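## Task

r1 begins in the delivery room and r2 in the mail room; the connecting door is locked, but a service window is open. The delivery room table holds five parcels, each marked on top with a mail stop code, and the mail room shelf holds letter trays with codes on their fronts. Every parcel whose code matches a tray's code must end up fully within that tray's walls. Parcels with no matching tray must stay on the table, and the trays must stay on the shelf. At the end, release everything and move the robots away. A robot that falls over or is left tilted fails the task, and anything held in place only by a robot does not count.

## Robot and tools

Robots: r1 and r2 are identical Hello Robot Stretch 3 units. Each has a two-wheel differential base with a passive rear omni wheel, a lift on a mast, and one telescoping arm that extends to the robot's RIGHT side. The base is 0.33 m long and 0.34 m wide and cannot move sideways. To move the gripper forward you drive the base. Turns pivot about the point midway between the drive wheels, 0.05 m behind the front edge. With the arm retracted and the wrist folded, a turn sweeps a 0.28 m radius. An unfolded, level gripper reaches beyond that radius.

Frames: in the base frame the origin is on the floor between the drive wheels, with x forward, y left and z up. hand_pose is reported in this frame, at the point where the closed fingertips meet. With all wrist joints at zero, the hand frame's x points up, y points back along the arm toward the mast, and z points to the rear. The odometry frame is the base frame at scene start. Each robot reports only in its own frames, so the two robots can be located relative to each other only through the images, lidar_m, wrist_depth_mm and head_depth_mm.

execute_actions(actions, cameras): actions is a list holding one action or none. An empty list just returns the state and images. The action is an object keyed by "r1" and/or "r2". Each entry may contain the following.
- base: exactly one of {"translate_m": d}, a straight drive of d metres relative to the current base position (forward positive, -1 to 1), or {"rotate_rad": d}, a turn in place by d radians relative to the current heading (left/CCW positive, -3.2 to 3.2). Both are offsets counted from the base position in the latest reported state.
- joints: absolute targets by name. lift_m 0 to 1.1 (arm height); arm_m 0 to 0.52 (extension); wrist_yaw_rad -1.345 to 4.42 (0 is along the arm, positive swings toward the front, 3.0 folds it over the base); wrist_pitch_rad -1.57 to 0.451 (0 is level, negative is tips down); wrist_roll_rad -2.911 to 2.911; gripper_m -0.089 to 0.179 (larger is wider; the actual tip gap is 0.007 to 0.025 smaller than the value); head_pan_rad -3.953 to 1.73 (0 is forward, -1.57 looks along the arm); head_tilt_rad -1.53 to 0.419 (negative is down).
- contact_limits: {"arm_m": effort%} from 1 to 100. The arm motion stops with contact_stop when the effort reaches that level. Lower values are gentler, but too low a value stops it immediately.
All motions start together and may end at different times, and each action lasts at most 15 s. If you leave a joint or robot out, it may still be pushing toward its old target. An unknown key or an out-of-range value rejects the whole call. cameras picks the images returned (null or ["all"] gives all, [] gives none). Names: r1_head_camera, r1_nav_camera, r1_wrist_camera, r2_head_camera, r2_nav_camera, r2_wrist_camera. Once a result reports a stop, any later calls in the same reply are skipped.

wait(seconds 0 to 10) lets the simulation run with no new commands. zoom_image(camera, region [x0,y0,x1,y1] in pixels, at most 504x504) enlarges part of the latest full image, which is useful for reading codes. finished_scene(scene) ends the scene for good and reports success.

Results: base_status and joint_status say how each motion ended. done for the base means the wheels turned as commanded, even if they slipped. off_target means it stopped short and may still be pushing. contact_stop, time_out and torque_fault each drop the target. After a contact_stop the lift or arm goes slack until you command it again. on_its_own describes uncommanded joints, and "held at" there gives a target, not a position. motor_effort is a percentage with the peak in brackets, and it is noisy and biased. An out-of-range rest effort suggests pushing or carrying a load. base_odometry comes from wheel turns. turned_by_wheels and turned_by_imu give the turn since the last result. base_tilt is in degrees, with forward and right positive, and has a fixed bias of up to about 4 degrees. lidar_m gives 12 sectors of 30 degrees: the 1st points ahead, counting CCW, so the 4th is left, the 7th behind and the 10th right. It scans 0.17 m above the floor and sees table legs but not tabletops or glass; "-" means nothing was detected. wrist_depth_mm and head_depth_mm are 7x7 median-depth grids in mm read from the top left (the head grid is sideways).

Speed: the base reaches 0.30 m/s only when stowed (lift_m below 0.30, arm_m below 0.03, wrist_yaw_rad above 2.54). Otherwise it is limited to 0.10 m/s.

Gripping: to grasp, command gripper_m below the object's width. To release, command at least 0.02 above the value where the tips made contact. The reading and a done status do not confirm that you are holding something. To squeeze again, send a different value.

Wrist safety: fold or unfold the wrist (yaw to or from 3.0) only with lift_m between 0.32 and 0.95, pitch -0.4 and roll near 0. Once it is folded, the lift can go down to 0.25. If yaw is below -0.4, keep pitch at -0.5 or lower.

Avoid: contact between robots. A hard press fails the run, and no state field reports a touch, so stop before the bases meet, since even a few millimetres more presses hard. Avoid arm pushes with the gripper above about 0.45 m, which can tip the robot, especially on a second push or with a raised contact limit. Avoid driving while the gripper holds or pushes something fixed, and snagging furniture, especially when reversing. If tilted, reverse in small steps, free the gripper, and lower the lift to about 0.2. Prolonged wrist strain causes a 10 s torque_fault. Objects may occasionally get nudged by outside pushes. The parcels must travel from r1's room to r2's through the service window.

Each tool is called as a command line: name --argument value for each argument, lists and objects as JSON in quotes; but a table of rows of numbers goes row by row, as --pt "numbers of a row", without its own name.

## Session

execute_actions --actions '[]'

Scene clock: 0.00 s.
r1.base_odometry: x=+0.000 y=+0.000 heading=+0.000 (m, m, rad; r1's odometry frame)
r1.turned_by_wheels: +0.000 (rad since the last result)
r1.turned_by_imu: +0.000 (rad since the last result)
r1.base_tilt: forward=-1.6 right=+0.9 (deg)
r1.lidar_m: 1.89 1.81 1.24 2.02 2.09 1.16 0.99 0.98 1.12 1.00 0.99 1.13
r1.head_depth_mm: 1565 1591 1701 - - 1507 1490 / 1722 1920 1899 1856 1815 1803 1758 / 1713 2298 2385 2325 2295 2222 2102 / 1731 2524 3173 3061 2983 2885 2257 / 1755 2561 3645 3709 3591 3429 2253 / 1754 2556 3566 3639 3579 3387 2236 / 1747 2587 3442 3519 3443 3396 2225
r1.base_status: not commanded
r1.joint_positions: lift_m=+0.313 arm_m=+0.002 wrist_yaw_rad=+3.101 wrist_pitch_rad=-0.541 wrist_roll_rad=+0.017 gripper_m=+0.037 head_pan_rad=+0.016 head_tilt_rad=+0.003
r1.joint_status: not commanded
r1.motor_effort: left_wheel=-1 right_wheel=+0 lift_m=+27 arm_m=+0 wrist_yaw_rad=+1 wrist_pitch_rad=+5 wrist_roll_rad=+0 gripper_m=+0 head_pan_rad=+0 head_tilt_rad=+1 (%)
r1.hand_pose: x=-0.0128 y=+0.0596 z=+0.2986 quat_wxyz=(+0.205, +0.691, +0.174, +0.672) (m; r1's base frame)
r1.wrist_depth_mm: - - - - - - - / - - - - 964 952 933 / 843 828 803 775 778 762 743 / 686 673 665 647 636 619 622 / 574 573 580 565 554 536 527 / 501 506 - - - 463 460 / 446 - - - 418 412 410
r2.base_odometry: x=+0.000 y=+0.000 heading=+0.000 (m, m, rad; r2's odometry frame)
r2.turned_by_wheels: +0.000 (rad since the last result)
r2.turned_by_imu: +0.000 (rad since the last result)
r2.base_tilt: forward=-1.6 right=+0.5 (deg)
r2.lidar_m: 2.78 3.31 3.30 2.74 2.21 2.18 1.21 0.99 0.98 1.07 1.66 2.54
r2.head_depth_mm: 1715 2490 2565 2531 2552 2475 2295 / 1713 2493 2796 2725 2727 2675 2318 / 1709 2487 2972 2997 2962 2926 2316 / 1711 2497 3249 3293 3229 3124 2345 / 1733 2473 3548 3596 3589 3398 2301 / 1720 2476 3977 3904 3888 3557 2287 / 1514 2485 3650 3624 3609 3416 2347
r2.base_status: not commanded
r2.joint_positions: lift_m=+0.452 arm_m=-0.002 wrist_yaw_rad=+3.074 wrist_pitch_rad=-0.607 wrist_roll_rad=+0.014 gripper_m=+0.037 head_pan_rad=-0.018 head_tilt_rad=+0.005
r2.joint_status: not commanded
r2.motor_effort: left_wheel=+0 right_wheel=+1 lift_m=+33 arm_m=+0 wrist_yaw_rad=+1 wrist_pitch_rad=+6 wrist_roll_rad=+0 gripper_m=-1 head_pan_rad=+0 head_tilt_rad=+1 (%)
r2.hand_pose: x=-0.0079 y=+0.0533 z=+0.4245 quat_wxyz=(+0.236, +0.686, +0.187, +0.663) (m; r2's base frame)
r2.wrist_depth_mm: - - - - - - - / - - - - - - - / 971 985 - 944 950 942 926 / 828 821 818 798 811 784 771 / 704 708 696 700 709 697 694 / 632 637 630 622 - 610 605 / 570 562 - - 542 533 543
pictures: r1_head_camera (sideways: a quarter turn clockwise sets it upright), r1_nav_camera (sideways: a quarter turn counterclockwise sets it upright), r1_wrist_camera, r2_head_camera (sideways: a quarter turn clockwise sets it upright), r2_nav_camera (sideways: a quarter turn counterclockwise sets it upright), r2_wrist_camera
Images, in order (width x height): r1_head_camera 896x504, r1_nav_camera 672x504, r1_wrist_camera 644x364, r2_head_camera 896x504, r2_nav_camera 672x504, r2_wrist_camera 644x364.

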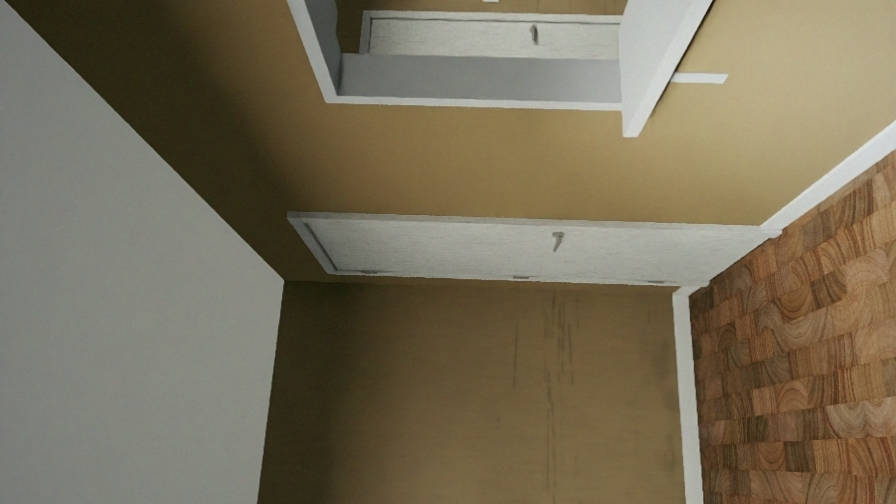

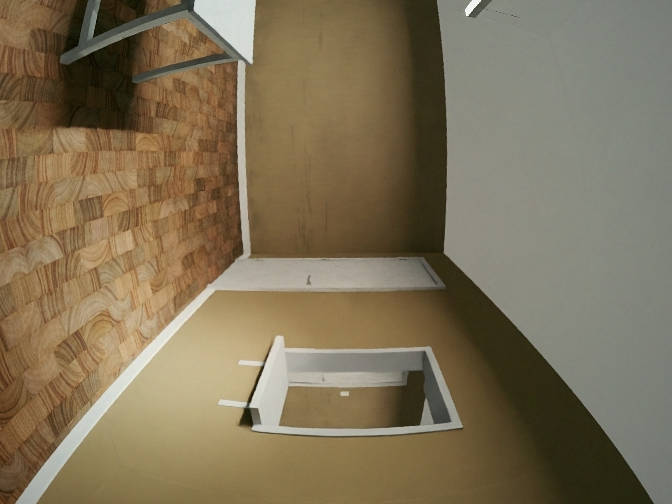

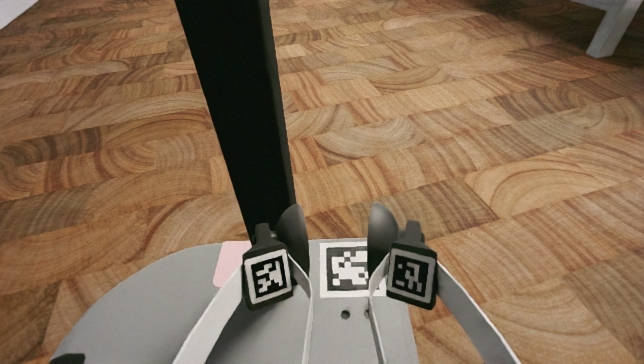

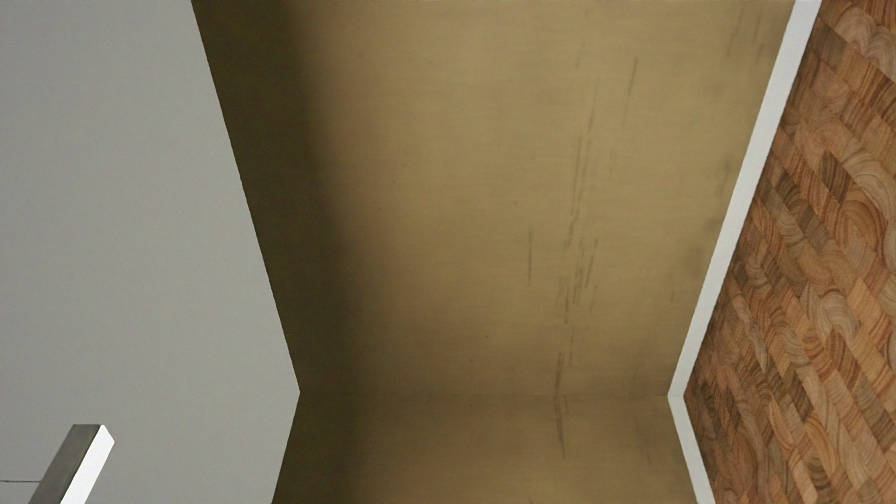

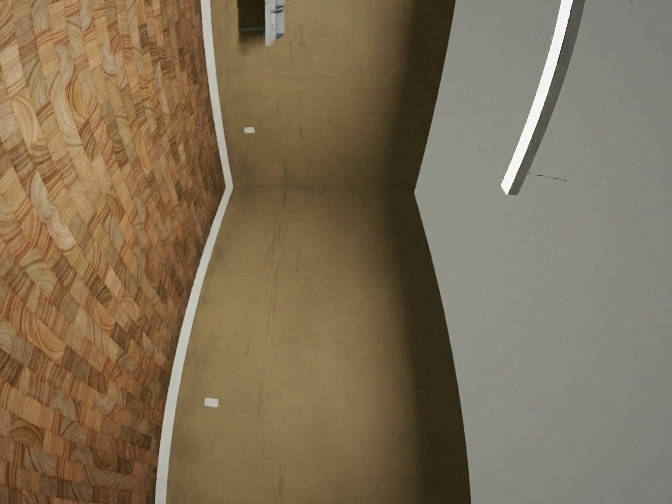

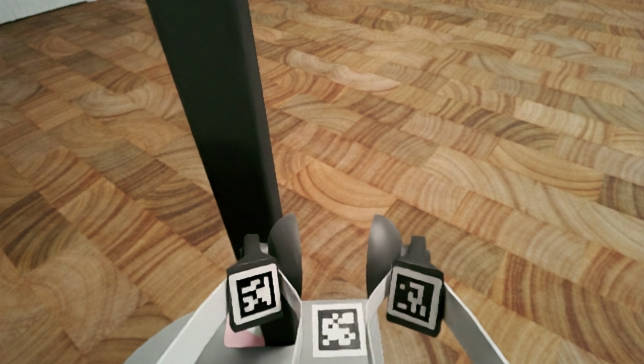

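execute_actions --actions '[{"r1": {"joints": {"head_pan_rad": 0.9, "head_tilt_rad": -0.4}}, "r2": {"joints": {"head_pan_rad": 0.95, "head_tilt_rad": -0.15}}}]' --cameras '["r1_head_camera", "r1_nav_camera", "r2_head_camera", "r2_nav_camera"]'

Scene clock: 6.70 s.
r1.base_odometry: x=+0.000 y=+0.000 heading=+0.000 (m, m, rad; r1's odometry frame)
r1.turned_by_wheels: +0.000 (rad since the last result)
r1.turned_by_imu: +0.001 (rad since the last result)
r1.base_tilt: forward=-1.5 right=+1.0 (deg)
r1.lidar_m: 1.90 1.82 1.24 2.02 2.08 1.16 0.98 0.98 1.12 1.00 0.99 1.13
r1.head_depth_mm: 3172 3370 3517 3576 2395 1776 1410 / 3338 3529 3743 3338 2392 1769 1410 / 3516 3770 - 1779 2265 1757 1402 / 3854 - - 1503 2122 1582 1395 / - - - 1503 2346 1653 1398 / 3948 - - 1734 2312 1691 1384 / 3493 3595 3692 1834 2295 1712 1379
r1.base_status: not commanded
r1.joint_positions: lift_m=+0.313 arm_m=+0.002 wrist_yaw_rad=+3.101 wrist_pitch_rad=-0.541 wrist_roll_rad=+0.017 gripper_m=+0.037 head_pan_rad=+0.893 head_tilt_rad=-0.395
r1.joint_status: all done
r1.motor_effort: left_wheel=-1(1) right_wheel=+1(0) lift_m=+27(26) arm_m=+0(0) wrist_yaw_rad=+1(0) wrist_pitch_rad=+5(4) wrist_roll_rad=+0(0) gripper_m=+0(0) head_pan_rad=+2(46) head_tilt_rad=-3(26) (%)
r1.hand_pose: x=-0.0128 y=+0.0596 z=+0.2986 quat_wxyz=(+0.205, +0.691, +0.174, +0.672) (m; r1's base frame)
r1.wrist_depth_mm: - - - - - - - / - - - 999 969 934 928 / 834 812 796 773 761 743 741 / 673 671 665 637 641 625 616 / 580 573 577 570 564 537 521 / 496 518 - - - 471 457 / 443 - - - 416 414 410
r2.base_odometry: x=+0.000 y=+0.000 heading=+0.000 (m, m, rad; r2's odometry frame)
r2.turned_by_wheels: +0.000 (rad since the last result)
r2.turned_by_imu: +0.000 (rad since the last result)
r2.base_tilt: forward=-1.6 right=+0.5 (deg)
r2.lidar_m: 2.78 3.32 3.29 2.73 2.20 2.17 1.22 0.98 0.98 1.07 1.66 2.53
r2.head_depth_mm: 2280 3093 3119 3153 3258 2522 1826 / 2283 3088 3175 3242 3273 2539 1825 / 2273 3154 3216 3263 3361 2540 1823 / 2266 3179 3252 3315 3365 2560 1845 / 2246 3204 3275 3370 3406 2512 1830 / 2287 3257 3286 3353 3415 2533 1828 / 2269 3307 3314 3387 3453 2544 1822
r2.base_status: not commanded
r2.joint_positions: lift_m=+0.452 arm_m=-0.002 wrist_yaw_rad=+3.074 wrist_pitch_rad=-0.607 wrist_roll_rad=+0.014 gripper_m=+0.037 head_pan_rad=+0.943 head_tilt_rad=-0.148
r2.joint_status: all done
r2.motor_effort: left_wheel=+0(0) right_wheel=+0(0) lift_m=+33(33) arm_m=+1(0) wrist_yaw_rad=+0(0) wrist_pitch_rad=+6(6) wrist_roll_rad=+0(0) gripper_m=-1(0) head_pan_rad=+3(44) head_tilt_rad=-1(18) (%)
r2.hand_pose: x=-0.0079 y=+0.0533 z=+0.4245 quat_wxyz=(+0.236, +0.686, +0.187, +0.663) (m; r2's base frame)
r2.wrist_depth_mm: - - - - - - - / - - - - - - - / 989 967 - 948 966 915 920 / 830 815 825 815 787 808 774 / 715 727 709 699 719 680 689 / 635 621 636 623 - 598 593 / 569 578 - - 541 539 537
pictures: r1_head_camera (sideways: a quarter turn clockwise sets it upright), r1_nav_camera (sideways: a quarter turn counterclockwise sets it upright), r2_head_camera (sideways: a quarter turn clockwise sets it upright), r2_nav_camera (sideways: a quarter turn counterclockwise sets it upright)
Images, in order (width x height): r1_head_camera 896x504, r1_nav_camera 672x504, r2_head_camera 896x504, r2_nav_camera 672x504.

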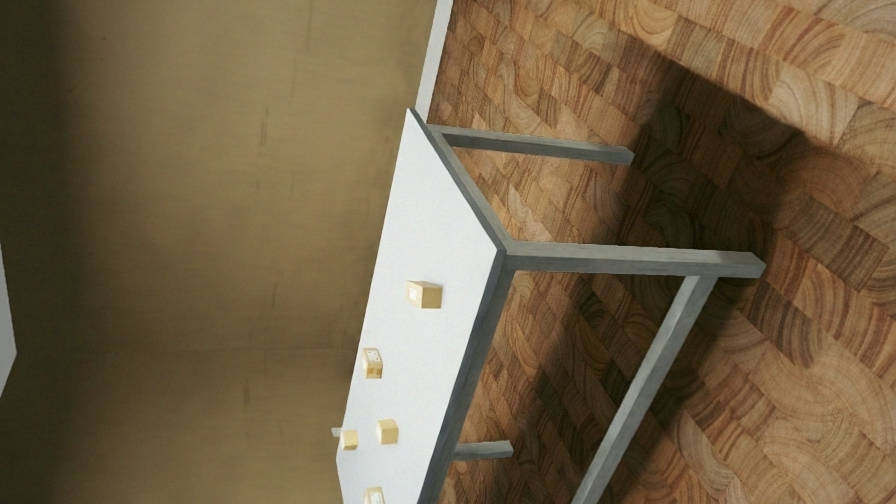

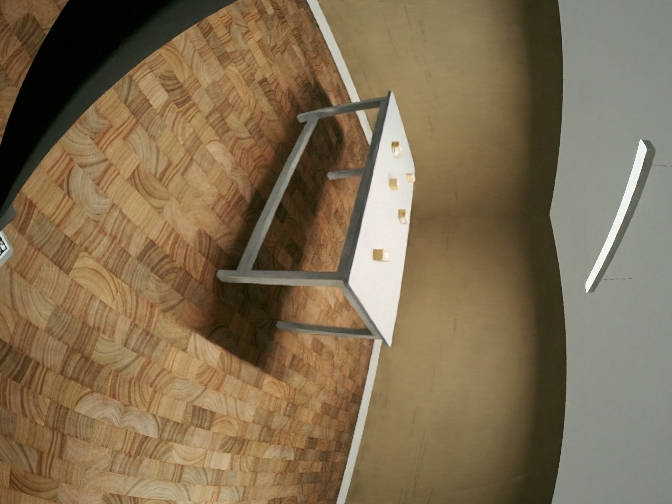

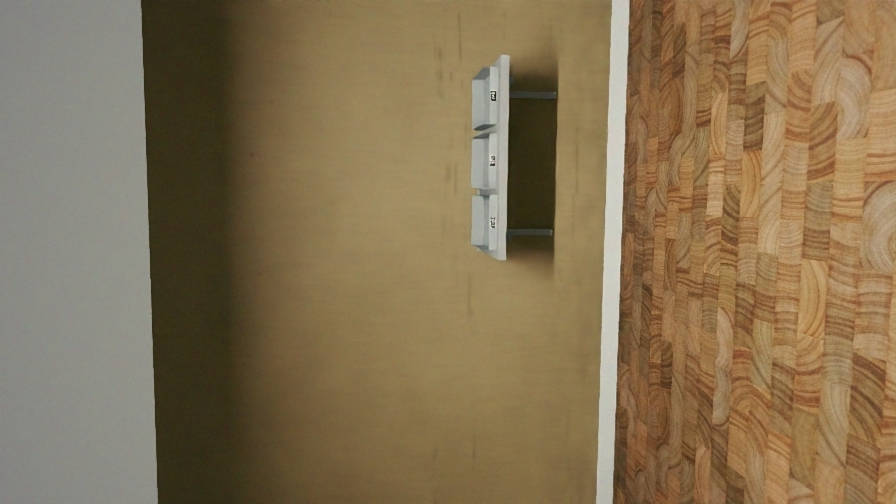

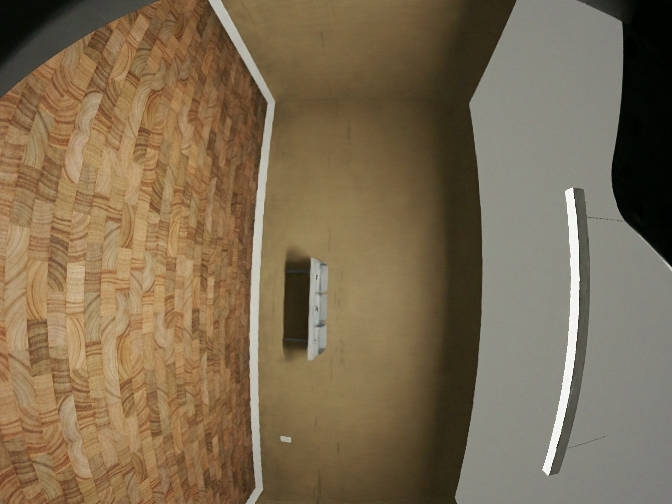

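zoom_image --camera "r2_head_camera" --region '[440, 40, 580, 270]'

zoom_image --camera "r1_head_camera" --region '[320, 270, 480, 504]'

Region (440, 40, 580, 270) of r2_head_camera's 896x504 image, scaled by 2.191, with more detail than that image has; it fills the left 307 columns of this view, and the rest is white.

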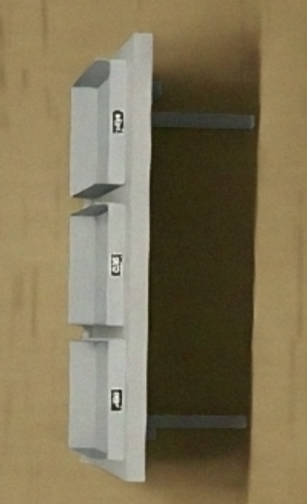

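Region (320, 270, 480, 504) of r1_head_camera's 896x504 image, scaled by 2.154, with more detail than that image has; it fills the left 345 columns of this view, and the rest is white.

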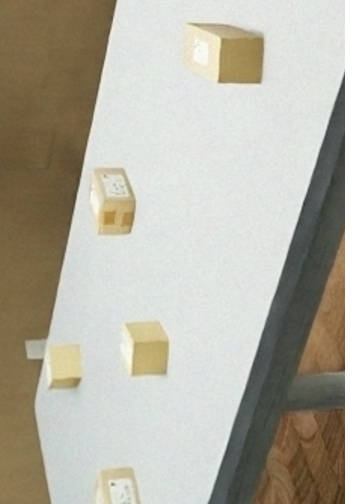

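execute_actions --actions '[{"r1": {"base": {"rotate_rad": 1.281}, "joints": {"lift_m": 0.28, "wrist_pitch_rad": -0.4, "head_pan_rad": -0.9, "head_tilt_rad": -0.6}}, "r2": {"base": {"rotate_rad": 0.82}, "joints": {"lift_m": 0.28, "wrist_pitch_rad": -0.4, "head_pan_rad": 0.0, "head_tilt_rad": -0.25}}}]' --cameras '[]'

execute_actions --actions '[{"r1": {"base": {"translate_m": 1.0}}, "r2": {"base": {"translate_m": 1.0}}}]' --cameras '["r1_head_camera", "r1_nav_camera", "r2_head_camera"]'

Scene clock: 42.10 s.
r1.base_odometry: x=+0.000 y=+0.000 heading=+1.281 (m, m, rad; r1's odometry frame)
r1.turned_by_wheels: +1.281 (rad since the last result)
r1.turned_by_imu: +1.262 (rad since the last result)
r1.base_tilt: forward=-1.5 right=+0.9 (deg)
r1.lidar_m: 1.42 3.30 1.49 1.04 0.98 1.00 1.05 0.99 1.02 1.33 3.10 1.24
r1.head_depth_mm: 3067 3315 3243 2420 1861 1494 1240 / 3116 3421 3532 2383 1822 1473 1238 / 3121 3404 3461 2412 1830 1481 1231 / 3114 3390 3406 2401 1805 1468 1234 / 3167 3487 3447 2357 1799 1460 1222 / 3190 3485 3352 2345 1790 1451 1217 / 3215 3505 1739 2247 1787 1436 1209
r1.base_status: done
r1.joint_positions: lift_m=+0.280 arm_m=+0.003 wrist_yaw_rad=+3.101 wrist_pitch_rad=-0.422 wrist_roll_rad=+0.017 gripper_m=+0.037 head_pan_rad=-0.893 head_tilt_rad=-0.593
r1.joint_status: all done
r1.motor_effort: left_wheel=-3(8) right_wheel=+3(9) lift_m=+22(23) arm_m=+0(0) wrist_yaw_rad=+0(0) wrist_pitch_rad=+9(11) wrist_roll_rad=+0(0) gripper_m=+0(1) head_pan_rad=-3(47) head_tilt_rad=-4(17) (%)
r1.hand_pose: x=-0.0121 y=+0.0762 z=+0.2920 quat_wxyz=(+0.164, +0.700, +0.133, +0.682) (m; r1's base frame)
r1.wrist_depth_mm: 751 833 - - - - - / 811 902 - - - - - / 844 919 - 918 906 895 858 / 738 763 722 705 719 694 672 / 612 616 606 589 601 571 567 / 509 516 - - - 476 478 / 446 - - - 420 419 414
r2.base_odometry: x=+0.000 y=+0.000 heading=+0.820 (m, m, rad; r2's odometry frame)
r2.turned_by_wheels: +0.820 (rad since the last result)
r2.turned_by_imu: +0.809 (rad since the last result)
r2.base_tilt: forward=-1.6 right=+0.5 (deg)
r2.lidar_m: 3.29 3.34 2.32 2.17 1.47 1.04 0.98 1.00 1.29 2.54 2.59 3.34
r2.head_depth_mm: 2968 3093 3291 3370 3129 2160 1617 / 2862 3064 3201 3319 3176 2153 1632 / 2952 3042 3139 3412 3140 2144 1618 / 2921 3116 3191 3306 3145 2153 1630 / 2864 3070 3169 3331 3268 2144 1639 / 2925 3011 3163 3277 3184 2180 1628 / 2938 3058 3190 3333 3265 2172 1627
r2.base_status: done
r2.joint_positions: lift_m=+0.281 arm_m=-0.002 wrist_yaw_rad=+3.074 wrist_pitch_rad=-0.423 wrist_roll_rad=+0.014 gripper_m=+0.037 head_pan_rad=+0.007 head_tilt_rad=-0.247
r2.joint_status: all done
r2.motor_effort: left_wheel=-2(8) right_wheel=+3(9) lift_m=+17(35) arm_m=+1(0) wrist_yaw_rad=+0(1) wrist_pitch_rad=+12(13) wrist_roll_rad=+0(0) gripper_m=+0(0) head_pan_rad=-4(45) head_tilt_rad=-2(14) (%)
r2.hand_pose: x=-0.0061 y=+0.0804 z=+0.2923 quat_wxyz=(+0.173, +0.700, +0.124, +0.681) (m; r2's base frame)
r2.wrist_depth_mm: - - - - - - - / - - - - - - - / - 973 - 972 956 941 937 / 764 773 - 740 745 720 724 / 630 626 - 594 620 596 594 / 530 523 - 528 - 495 508 / 454 - - - 429 431 435
pictures: none
No camera images: the call's "cameras" was empty. Leave "cameras" out to get every camera's image.

Scene clock: 47.13 s.
r1.base_odometry: x=+0.286 y=+0.958 heading=+1.281 (m, m, rad; r1's odometry frame)
r1.turned_by_wheels: +0.000 (rad since the last result)
r1.turned_by_imu: +0.007 (rad since the last result)
r1.base_tilt: forward=-1.6 right=+1.0 (deg)
r1.lidar_m: 0.69 2.48 2.30 1.61 1.53 1.57 1.93 1.83 1.88 0.53 0.51 0.52
r1.head_depth_mm: 2603 2868 3159 2439 1794 1412 1236 / 2612 2885 3160 1006 761 706 1159 / 2658 2916 3103 999 759 1359 1235 / 2691 2958 3186 988 753 1350 1233 / 2681 2960 3220 982 750 1385 1225 / 2719 2977 3173 977 744 1372 1217 / 2755 2981 3205 973 739 1360 1209
r1.base_status: done
r1.joint_positions: lift_m=+0.280 arm_m=+0.003 wrist_yaw_rad=+3.101 wrist_pitch_rad=-0.421 wrist_roll_rad=+0.017 gripper_m=+0.037 head_pan_rad=-0.893 head_tilt_rad=-0.593
r1.joint_status: not commanded
r1.motor_effort: left_wheel=-4(8) right_wheel=+3(10) lift_m=+23(22) arm_m=+0(0) wrist_yaw_rad=+0(0) wrist_pitch_rad=+8(9) wrist_roll_rad=+0(0) gripper_m=+1(0) head_pan_rad=-4(4) head_tilt_rad=-4(4) (%)
r1.hand_pose: x=-0.0121 y=+0.0763 z=+0.2921 quat_wxyz=(+0.163, +0.700, +0.133, +0.683) (m; r1's base frame)
r1.wrist_depth_mm: - - - - - - - / - - - - - - - / 990 974 - 930 918 868 874 / 754 749 731 716 706 694 671 / 615 617 592 584 595 565 558 / 515 520 - - - 486 475 / 451 - - - 428 416 411
r2.base_odometry: x=+0.682 y=+0.731 heading=+0.820 (m, m, rad; r2's odometry frame)
r2.turned_by_wheels: +0.000 (rad since the last result)
r2.turned_by_imu: -0.001 (rad since the last result)
r2.base_tilt: forward=-1.7 right=+0.5 (deg)
r2.lidar_m: 2.33 2.37 2.42 2.25 2.30 2.09 1.96 2.01 2.61 2.47 2.52 2.47
r2.head_depth_mm: 2060 2158 2238 2362 2437 2168 1623 / 2090 2141 2234 2280 2451 2163 1622 / 2057 2154 2211 2272 2429 2161 1620 / 2043 2120 2218 2287 2430 2132 1621 / 2068 2136 2201 2263 2421 2128 1610 / 2053 2129 2209 2294 2429 2150 1638 / 2056 2147 2205 2292 2428 2155 1626
r2.base_status: done
r2.joint_positions: lift_m=+0.281 arm_m=-0.002 wrist_yaw_rad=+3.074 wrist_pitch_rad=-0.422 wrist_roll_rad=+0.014 gripper_m=+0.037 head_pan_rad=+0.007 head_tilt_rad=-0.248
r2.joint_status: not commanded
r2.motor_effort: left_wheel=-2(6) right_wheel=+2(8) lift_m=+17(17) arm_m=+0(0) wrist_yaw_rad=+0(1) wrist_pitch_rad=+12(13) wrist_roll_rad=+0(0) gripper_m=+0(0) head_pan_rad=-3(3) head_tilt_rad=-1(1) (%)
r2.hand_pose: x=-0.0061 y=+0.0804 z=+0.2924 quat_wxyz=(+0.173, +0.700, +0.124, +0.681) (m; r2's base frame)
r2.wrist_depth_mm: - - - - - - - / - - - - - - - / - 998 - 975 923 948 901 / 766 757 - 730 743 717 711 / 613 625 - 608 631 598 587 / 517 523 - 516 - 500 503 / 464 - - - 427 434 435
pictures: r1_head_camera (sideways: a quarter turn clockwise sets it upright), r1_nav_camera (sideways: a quarter turn counterclockwise sets it upright), r2_head_camera (sideways: a quarter turn clockwise sets it upright)
Images, in order (width x height): r1_head_camera 896x504, r1_nav_camera 672x504, r2_head_camera 896x504.

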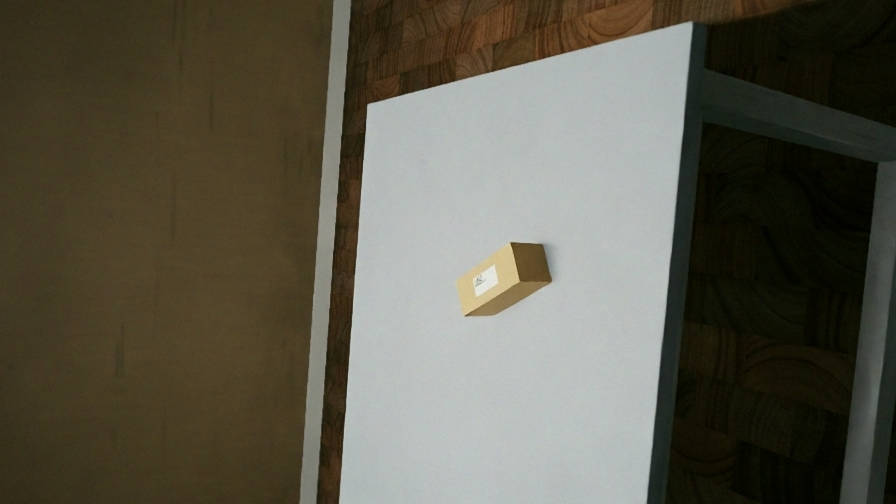

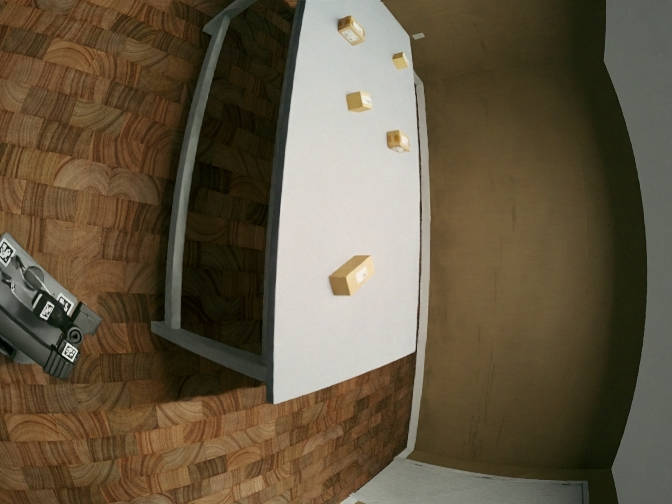

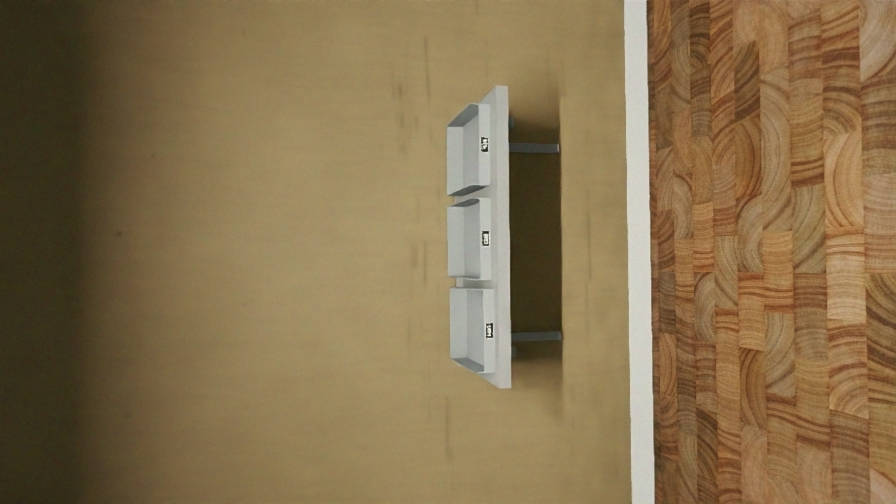

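zoom_image --camera "r2_head_camera" --region '[460, 120, 520, 350]'

zoom_image --camera "r1_head_camera" --region '[450, 230, 560, 330]'

Region (460, 120, 520, 350) of r2_head_camera's 896x504 image, scaled by 2.191, with more detail than that image has; it fills the left 131 columns of this view, and the rest is white.

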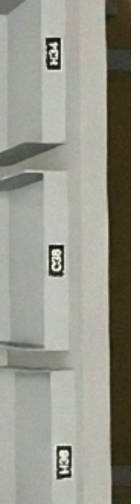

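Region (450, 230, 560, 330) of r1_head_camera's 896x504 image, scaled by 4.582, with more detail than that image has; it fills the top 458 rows of this view, and the rest is white.

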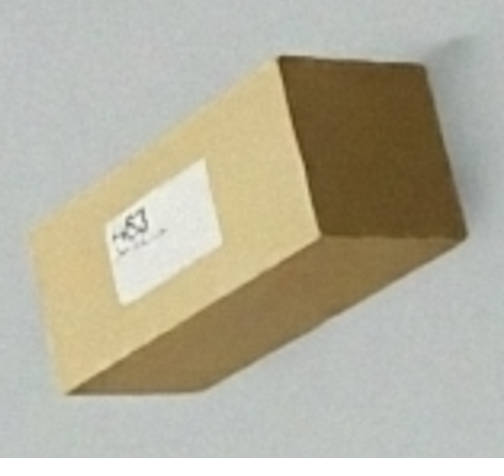

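execute_actions --actions '[{"r1": {"base": {"translate_m": 0.2}, "joints": {"lift_m": 0.92, "wrist_pitch_rad": -0.4, "head_pan_rad": -0.5, "head_tilt_rad": -0.6}}, "r2": {"base": {"translate_m": 0.8}, "joints": {"head_tilt_rad": -0.45}}}]' --cameras '["r1_head_camera", "r2_head_camera"]'

Scene clock: 70.77 s.
r1.base_odometry: x=+0.343 y=+1.150 heading=+1.281 (m, m, rad; r1's odometry frame)
r1.turned_by_wheels: +0.000 (rad since the last result)
r1.turned_by_imu: +0.002 (rad since the last result)
r1.base_tilt: forward=-1.6 right=+1.0 (deg)
r1.lidar_m: 0.54 2.31 2.37 1.73 1.64 1.68 2.11 2.00 2.04 0.42 0.40 0.41
r1.head_depth_mm: 2507 2736 2971 1009 764 616 540 / 2643 2890 3135 1005 762 612 1151 / 2764 3029 3193 1002 758 609 1206 / 2872 3153 3336 987 752 622 1231 / 3032 3335 3363 977 749 658 1215 / 3089 3323 1412 970 746 1369 1217 / 2705 2893 1389 928 739 1439 1131
r1.base_status: done
r1.joint_positions: lift_m=+0.920 arm_m=+0.003 wrist_yaw_rad=+3.101 wrist_pitch_rad=-0.421 wrist_roll_rad=+0.017 gripper_m=+0.037 head_pan_rad=-0.507 head_tilt_rad=-0.593
r1.joint_status: all done
r1.motor_effort: left_wheel=-4(9) right_wheel=+2(9) lift_m=+30(30) arm_m=+0(0) wrist_yaw_rad=+1(1) wrist_pitch_rad=+8(9) wrist_roll_rad=+0(0) gripper_m=+0(0) head_pan_rad=+3(30) head_tilt_rad=-4(4) (%)
r1.hand_pose: x=-0.0121 y=+0.0764 z=+0.9318 quat_wxyz=(+0.163, +0.700, +0.132, +0.683) (m; r1's base frame)
r1.wrist_depth_mm: - - - - - - - / - - - - - - - / - - - - - - - / - - - - - - - / - - - - - - - / - - - - - - - / - - - - - - -
r2.base_odometry: x=+1.228 y=+1.316 heading=+0.820 (m, m, rad; r2's odometry frame)
r2.turned_by_wheels: +0.000 (rad since the last result)
r2.turned_by_imu: -0.001 (rad since the last result)
r2.base_tilt: forward=-1.6 right=+0.5 (deg)
r2.lidar_m: 1.53 1.57 2.03 2.34 2.39 2.93 2.76 2.82 2.56 2.41 2.37 1.62
r2.head_depth_mm: 1295 1395 1499 1334 1792 1674 1352 / 1289 1382 1493 1337 1787 1675 1349 / 1281 1381 1489 1336 1781 1685 1347 / 1277 1366 1484 1346 1769 1680 1354 / 1281 1380 1483 1341 1768 1688 1356 / 1271 1367 1469 1349 1746 1692 1360 / 1270 1364 1478 1399 1748 1675 1358
r2.base_status: done
r2.joint_positions: lift_m=+0.281 arm_m=-0.002 wrist_yaw_rad=+3.074 wrist_pitch_rad=-0.422 wrist_roll_rad=+0.014 gripper_m=+0.037 head_pan_rad=+0.007 head_tilt_rad=-0.445
r2.joint_status: all done
r2.motor_effort: left_wheel=-2(6) right_wheel=+2(8) lift_m=+17(17) arm_m=+0(0) wrist_yaw_rad=+1(0) wrist_pitch_rad=+12(12) wrist_roll_rad=+0(0) gripper_m=+0(0) head_pan_rad=-4(4) head_tilt_rad=-3(21) (%)
r2.hand_pose: x=-0.0061 y=+0.0805 z=+0.2924 quat_wxyz=(+0.173, +0.701, +0.124, +0.681) (m; r2's base frame)
r2.wrist_depth_mm: - - - - - - - / - - - - - - - / - 969 - 982 951 937 942 / 764 769 - 738 733 737 715 / 611 620 - 617 624 597 577 / 514 525 - 527 - 500 504 / 461 - - - 426 437 439
pictures: r1_head_camera (sideways: a quarter turn clockwise sets it upright), r2_head_camera (sideways: a quarter turn clockwise sets it upright)
Images, in order (width x height): r1_head_camera 896x504, r2_head_camera 896x504.

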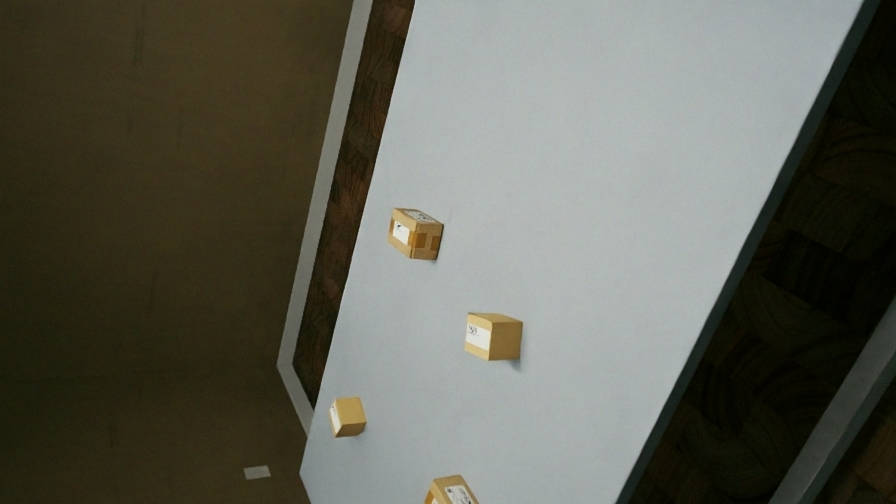

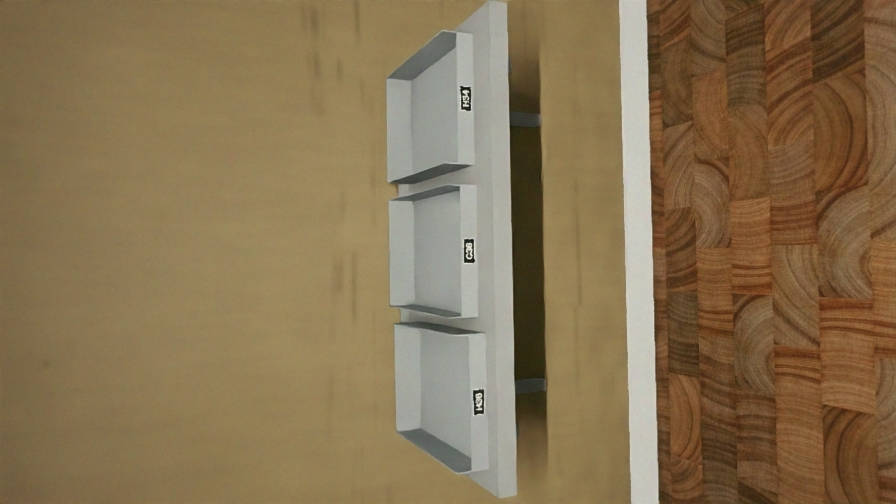

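zoom_image --camera "r2_head_camera" --region '[445, 75, 495, 125]'

zoom_image --camera "r2_head_camera" --region '[445, 227, 495, 277]'

zoom_image --camera "r2_head_camera" --region '[455, 377, 505, 427]'

zoom_image --camera "r1_head_camera" --region '[455, 305, 530, 370]'

Region (445, 75, 495, 125) of r2_head_camera's 896x504 image, scaled by 10.080, with more detail than that image has.

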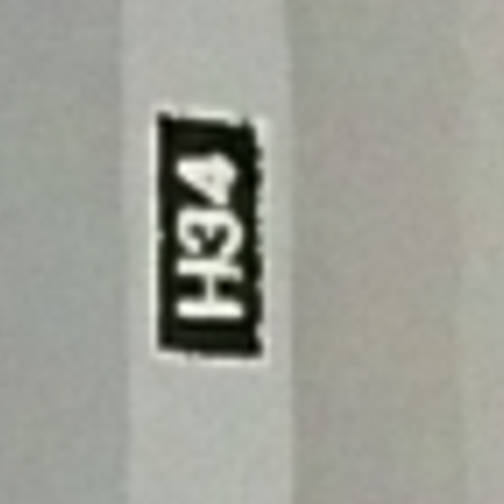

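Region (445, 227, 495, 277) of r2_head_camera's 896x504 image, scaled by 10.080, with more detail than that image has.

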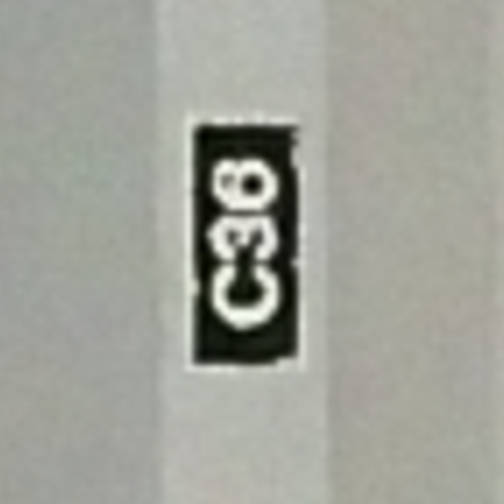

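Region (455, 377, 505, 427) of r2_head_camera's 896x504 image, scaled by 10.080, with more detail than that image has.

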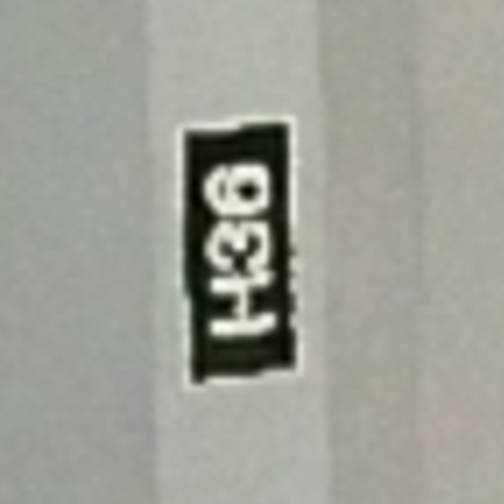

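Region (455, 305, 530, 370) of r1_head_camera's 896x504 image, scaled by 6.720, with more detail than that image has; it fills the top 437 rows of this view, and the rest is white.

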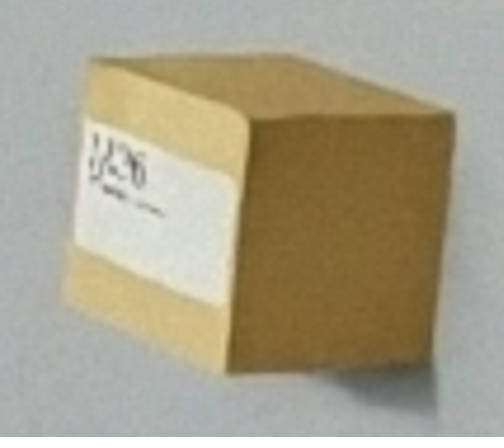

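execute_actions --actions '[{"r1": {"base": {"rotate_rad": 0.585}, "joints": {"wrist_yaw_rad": 0.0, "wrist_pitch_rad": -0.4, "gripper_m": 0.15, "head_pan_rad": -1.3, "head_tilt_rad": -0.75}}, "r2": {"base": {"translate_m": 0.4}, "joints": {"head_tilt_rad": -0.6}}}]' --cameras '["r1_head_camera", "r1_wrist_camera", "r2_head_camera"]'

Scene clock: 80.17 s.
r1.base_odometry: x=+0.343 y=+1.150 heading=+1.865 (m, m, rad; r1's odometry frame)
r1.turned_by_wheels: +0.585 (rad since the last result)
r1.turned_by_imu: +0.578 (rad since the last result)
r1.base_tilt: forward=-1.5 right=+1.1 (deg)
r1.lidar_m: 2.31 2.29 1.69 1.64 1.71 2.06 1.99 2.07 0.42 0.40 0.42 0.58
r1.head_depth_mm: 2529 2811 1075 818 656 - - / 2572 2889 1063 811 - - - / 2648 2995 1053 808 672 1283 1110 / 2754 3052 1039 800 650 1299 1105 / 2795 3109 992 798 646 1325 1097 / 2856 3169 1030 790 661 1323 1094 / 2982 3261 1018 783 678 1316 1133
r1.base_status: done
r1.joint_positions: lift_m=+0.920 arm_m=+0.003 wrist_yaw_rad=+0.002 wrist_pitch_rad=-0.421 wrist_roll_rad=+0.017 gripper_m=+0.150 head_pan_rad=-1.293 head_tilt_rad=-0.741
r1.joint_status: all done
r1.motor_effort: left_wheel=-3(7) right_wheel=+3(5) lift_m=+31(30) arm_m=+0(0) wrist_yaw_rad=-1(2) wrist_pitch_rad=+8(9) wrist_roll_rad=+0(0) gripper_m=+1(96) head_pan_rad=-3(42) head_tilt_rad=-5(14) (%)
r1.hand_pose: x=-0.0211 y=-0.3715 z=+0.9318 quat_wxyz=(+0.686, +0.147, -0.697, -0.149) (m; r1's base frame)
r1.wrist_depth_mm: - - - - - - - / - - - - 903 - - / 681 651 668 646 644 623 - / 484 517 513 503 425 481 - / 432 436 419 410 396 414 394 / 358 - 352 346 339 338 339 / 314 302 301 299 298 293 290
r2.base_odometry: x=+1.501 y=+1.608 heading=+0.820 (m, m, rad; r2's odometry frame)
r2.turned_by_wheels: +0.000 (rad since the last result)
r2.turned_by_imu: +0.000 (rad since the last result)
r2.base_tilt: forward=-1.6 right=+0.5 (deg)
r2.lidar_m: 1.14 1.16 1.51 2.37 2.41 3.11 3.13 3.20 2.53 2.38 1.75 1.21
r2.head_depth_mm: 938 1033 1133 994 1478 1469 1233 / 933 1026 1133 988 1478 1476 1233 / 927 1027 1138 951 1466 1483 1229 / 930 1021 1143 997 1469 1469 1232 / 928 1019 1131 1001 1457 1484 1235 / 925 1018 1113 984 1447 1478 1244 / 918 1016 1106 1001 1448 1485 1237
r2.base_status: done
r2.joint_positions: lift_m=+0.281 arm_m=-0.002 wrist_yaw_rad=+3.074 wrist_pitch_rad=-0.422 wrist_roll_rad=+0.014 gripper_m=+0.037 head_pan_rad=+0.007 head_tilt_rad=-0.593
r2.joint_status: all done
r2.motor_effort: left_wheel=-2(7) right_wheel=+2(7) lift_m=+18(18) arm_m=+0(0) wrist_yaw_rad=+0(0) wrist_pitch_rad=+12(12) wrist_roll_rad=+0(0) gripper_m=+0(0) head_pan_rad=-3(3) head_tilt_rad=-4(19) (%)
r2.hand_pose: x=-0.0061 y=+0.0805 z=+0.2924 quat_wxyz=(+0.173, +0.701, +0.124, +0.681) (m; r2's base frame)
r2.wrist_depth_mm: - - - - - - - / - - - - - - - / - - - 968 941 940 928 / 760 754 - 754 733 730 716 / 606 615 - 615 622 593 594 / 521 513 - 523 - 503 507 / 463 - - - 426 437 429
pictures: r1_head_camera (sideways: a quarter turn clockwise sets it upright), r1_wrist_camera, r2_head_camera (sideways: a quarter turn clockwise sets it upright)
Images, in order (width x height): r1_head_camera 896x504, r1_wrist_camera 644x364, r2_head_camera 896x504.

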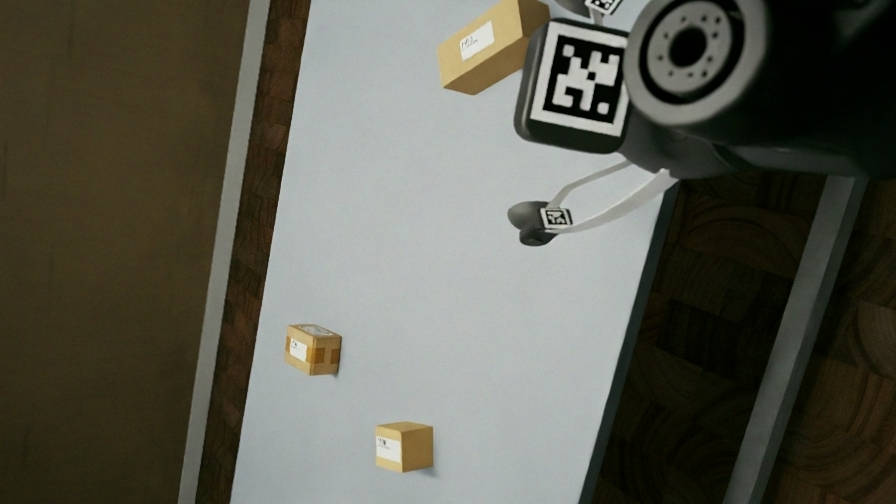

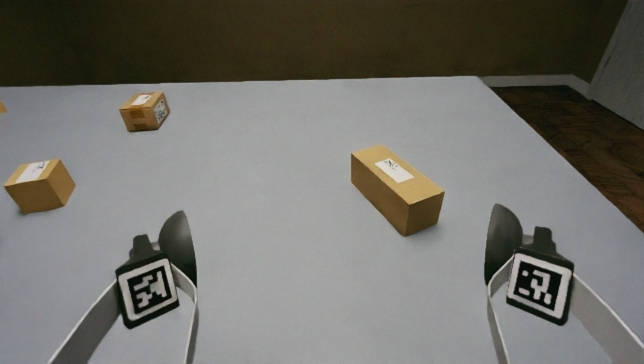

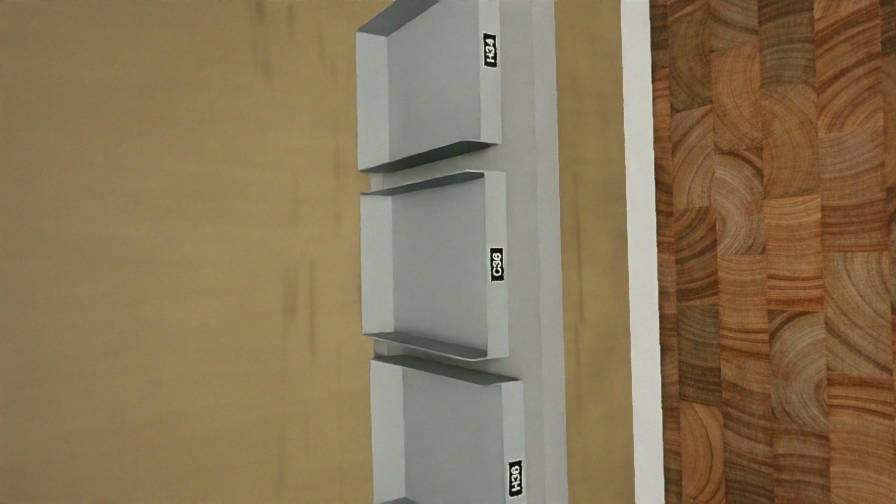

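zoom_image --camera "r1_head_camera" --region '[445, 10, 515, 70]'

zoom_image --camera "r1_wrist_camera" --region '[360, 145, 430, 195]'

Region (445, 10, 515, 70) of r1_head_camera's 896x504 image, scaled by 7.200, with more detail than that image has; it fills the top 432 rows of this view, and the rest is white.

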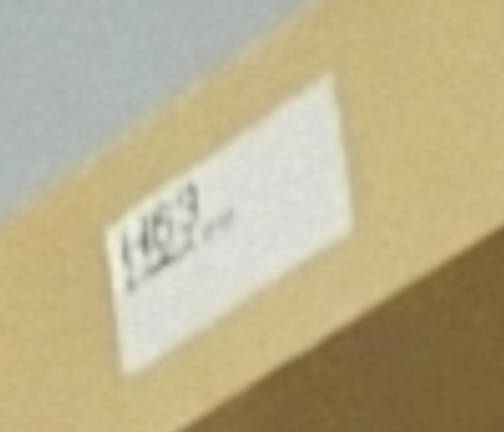

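Region (360, 145, 430, 195) of r1_wrist_camera's 644x364 image, scaled by 7.200; it fills the top 360 rows of this view, and the rest is white.

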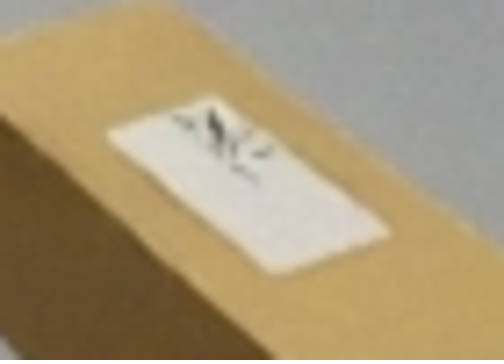

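execute_actions --actions '[{"r1": {"base": {"translate_m": 0.377}, "joints": {"lift_m": 1.05, "arm_m": 0.40, "wrist_pitch_rad": -1.0, "head_pan_rad": -1.1, "head_tilt_rad": -0.7}}, "r2": {"base": {"translate_m": -1.0}, "joints": {"head_pan_rad": -3.1, "head_tilt_rad": -0.2}}}]' --cameras '["r1_head_camera", "r1_wrist_camera", "r2_head_camera"]'

Scene clock: 104.80 s.
r1.base_odometry: x=+0.234 y=+1.511 heading=+1.865 (m, m, rad; r1's odometry frame)
r1.turned_by_wheels: +0.000 (rad since the last result)
r1.turned_by_imu: +0.002 (rad since the last result)
r1.base_tilt: forward=-1.6 right=+1.1 (deg)
r1.lidar_m: 1.94 2.02 1.69 1.63 1.70 2.35 2.37 0.57 0.42 0.41 0.42 0.58
r1.head_depth_mm: 2555 2775 2943 858 681 567 1171 / 2678 2966 1137 849 678 593 1172 / 2803 3078 1124 844 675 1267 1176 / 2906 3264 1068 792 672 1336 1122 / 2972 3295 1103 804 688 1358 1117 / 2607 2851 1094 827 708 1346 1148 / 2312 2489 2493 820 1484 1258 1155
r1.base_status: done
r1.joint_positions: lift_m=+1.050 arm_m=+0.400 wrist_yaw_rad=+0.000 wrist_pitch_rad=-1.004 wrist_roll_rad=+0.017 gripper_m=+0.150 head_pan_rad=-1.107 head_tilt_rad=-0.705
r1.joint_status: all done
r1.motor_effort: left_wheel=-3(5) right_wheel=+2(7) lift_m=+30(33) arm_m=+3(2) wrist_yaw_rad=+0(1) wrist_pitch_rad=+2(9) wrist_roll_rad=+0(0) gripper_m=+0(0) head_pan_rad=+4(19) head_tilt_rad=+2(5) (%)
r1.hand_pose: x=-0.0216 y=-0.6619 z=+0.9594 quat_wxyz=(+0.615, +0.337, -0.625, -0.344) (m; r1's base frame)
r1.wrist_depth_mm: 504 492 483 480 474 466 457 / 460 457 451 401 442 434 432 / 434 433 424 412 406 404 398 / 405 398 397 396 384 384 378 / 382 384 374 368 366 366 357 / 360 - 350 350 348 344 340 / 324 333 331 328 331 328 323
r2.base_odometry: x=+0.819 y=+0.877 heading=+0.819 (m, m, rad; r2's odometry frame)
r2.turned_by_wheels: +0.000 (rad since the last result)
r2.turned_by_imu: +0.000 (rad since the last result)
r2.base_tilt: forward=-1.7 right=+0.5 (deg)
r2.lidar_m: 2.12 2.17 2.43 2.29 2.31 2.30 2.16 2.22 2.60 2.45 2.50 2.26
r2.head_depth_mm: 1939 1996 2057 2181 2235 2250 1697 / 1954 2014 2074 2186 2222 2276 1707 / 1948 2006 2106 2162 2220 2262 1695 / 1948 1955 - 2338 2238 2297 1688 / 1921 1979 - 2361 2240 2248 1692 / 1943 2027 2101 2163 2247 2286 1696 / 1963 2021 2096 2166 2265 2249 1703
r2.base_status: done
r2.joint_positions: lift_m=+0.281 arm_m=-0.002 wrist_yaw_rad=+3.074 wrist_pitch_rad=-0.422 wrist_roll_rad=+0.014 gripper_m=+0.037 head_pan_rad=-3.093 head_tilt_rad=-0.210
r2.joint_status: all done
r2.motor_effort: left_wheel=-2(10) right_wheel=+2(5) lift_m=+17(18) arm_m=+0(0) wrist_yaw_rad=+0(1) wrist_pitch_rad=+12(12) wrist_roll_rad=+0(0) gripper_m=+0(0) head_pan_rad=-3(45) head_tilt_rad=+5(32) (%)
r2.hand_pose: x=-0.0061 y=+0.0805 z=+0.2924 quat_wxyz=(+0.173, +0.701, +0.124, +0.681) (m; r2's base frame)
r2.wrist_depth_mm: - - - - - - - / - - - - - - - / - 967 - 957 940 950 915 / 758 757 - 732 728 731 727 / 608 614 - 600 623 597 593 / 521 517 - 533 - 501 502 / 472 - - - 428 436 437
pictures: r1_head_camera (sideways: a quarter turn clockwise sets it upright), r1_wrist_camera, r2_head_camera (sideways: a quarter turn clockwise sets it upright)
Images, in order (width x height): r1_head_camera 896x504, r1_wrist_camera 644x364, r2_head_camera 896x504.

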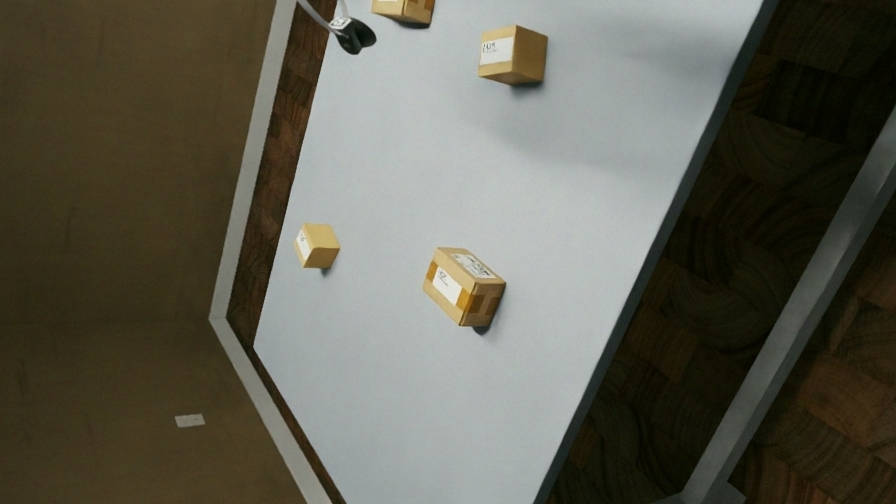

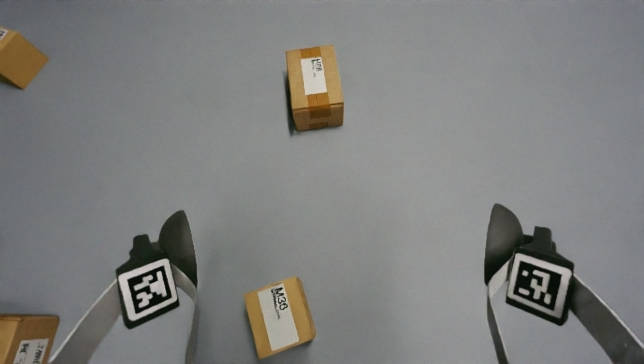

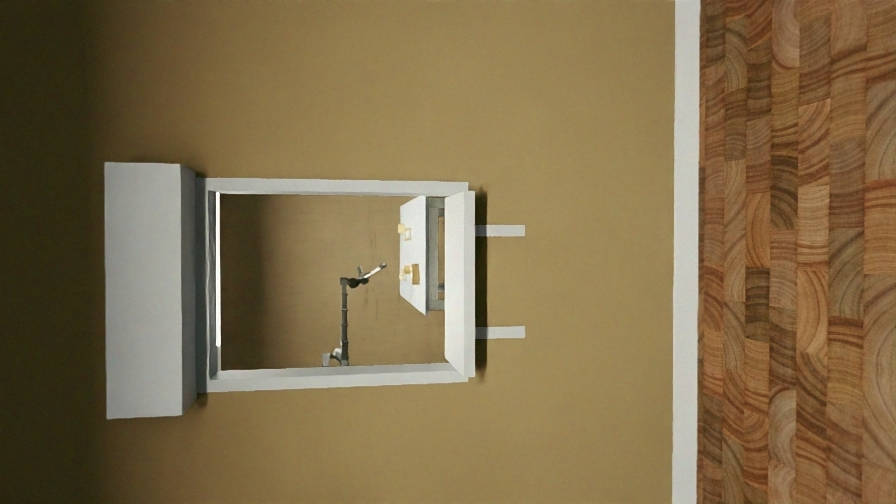

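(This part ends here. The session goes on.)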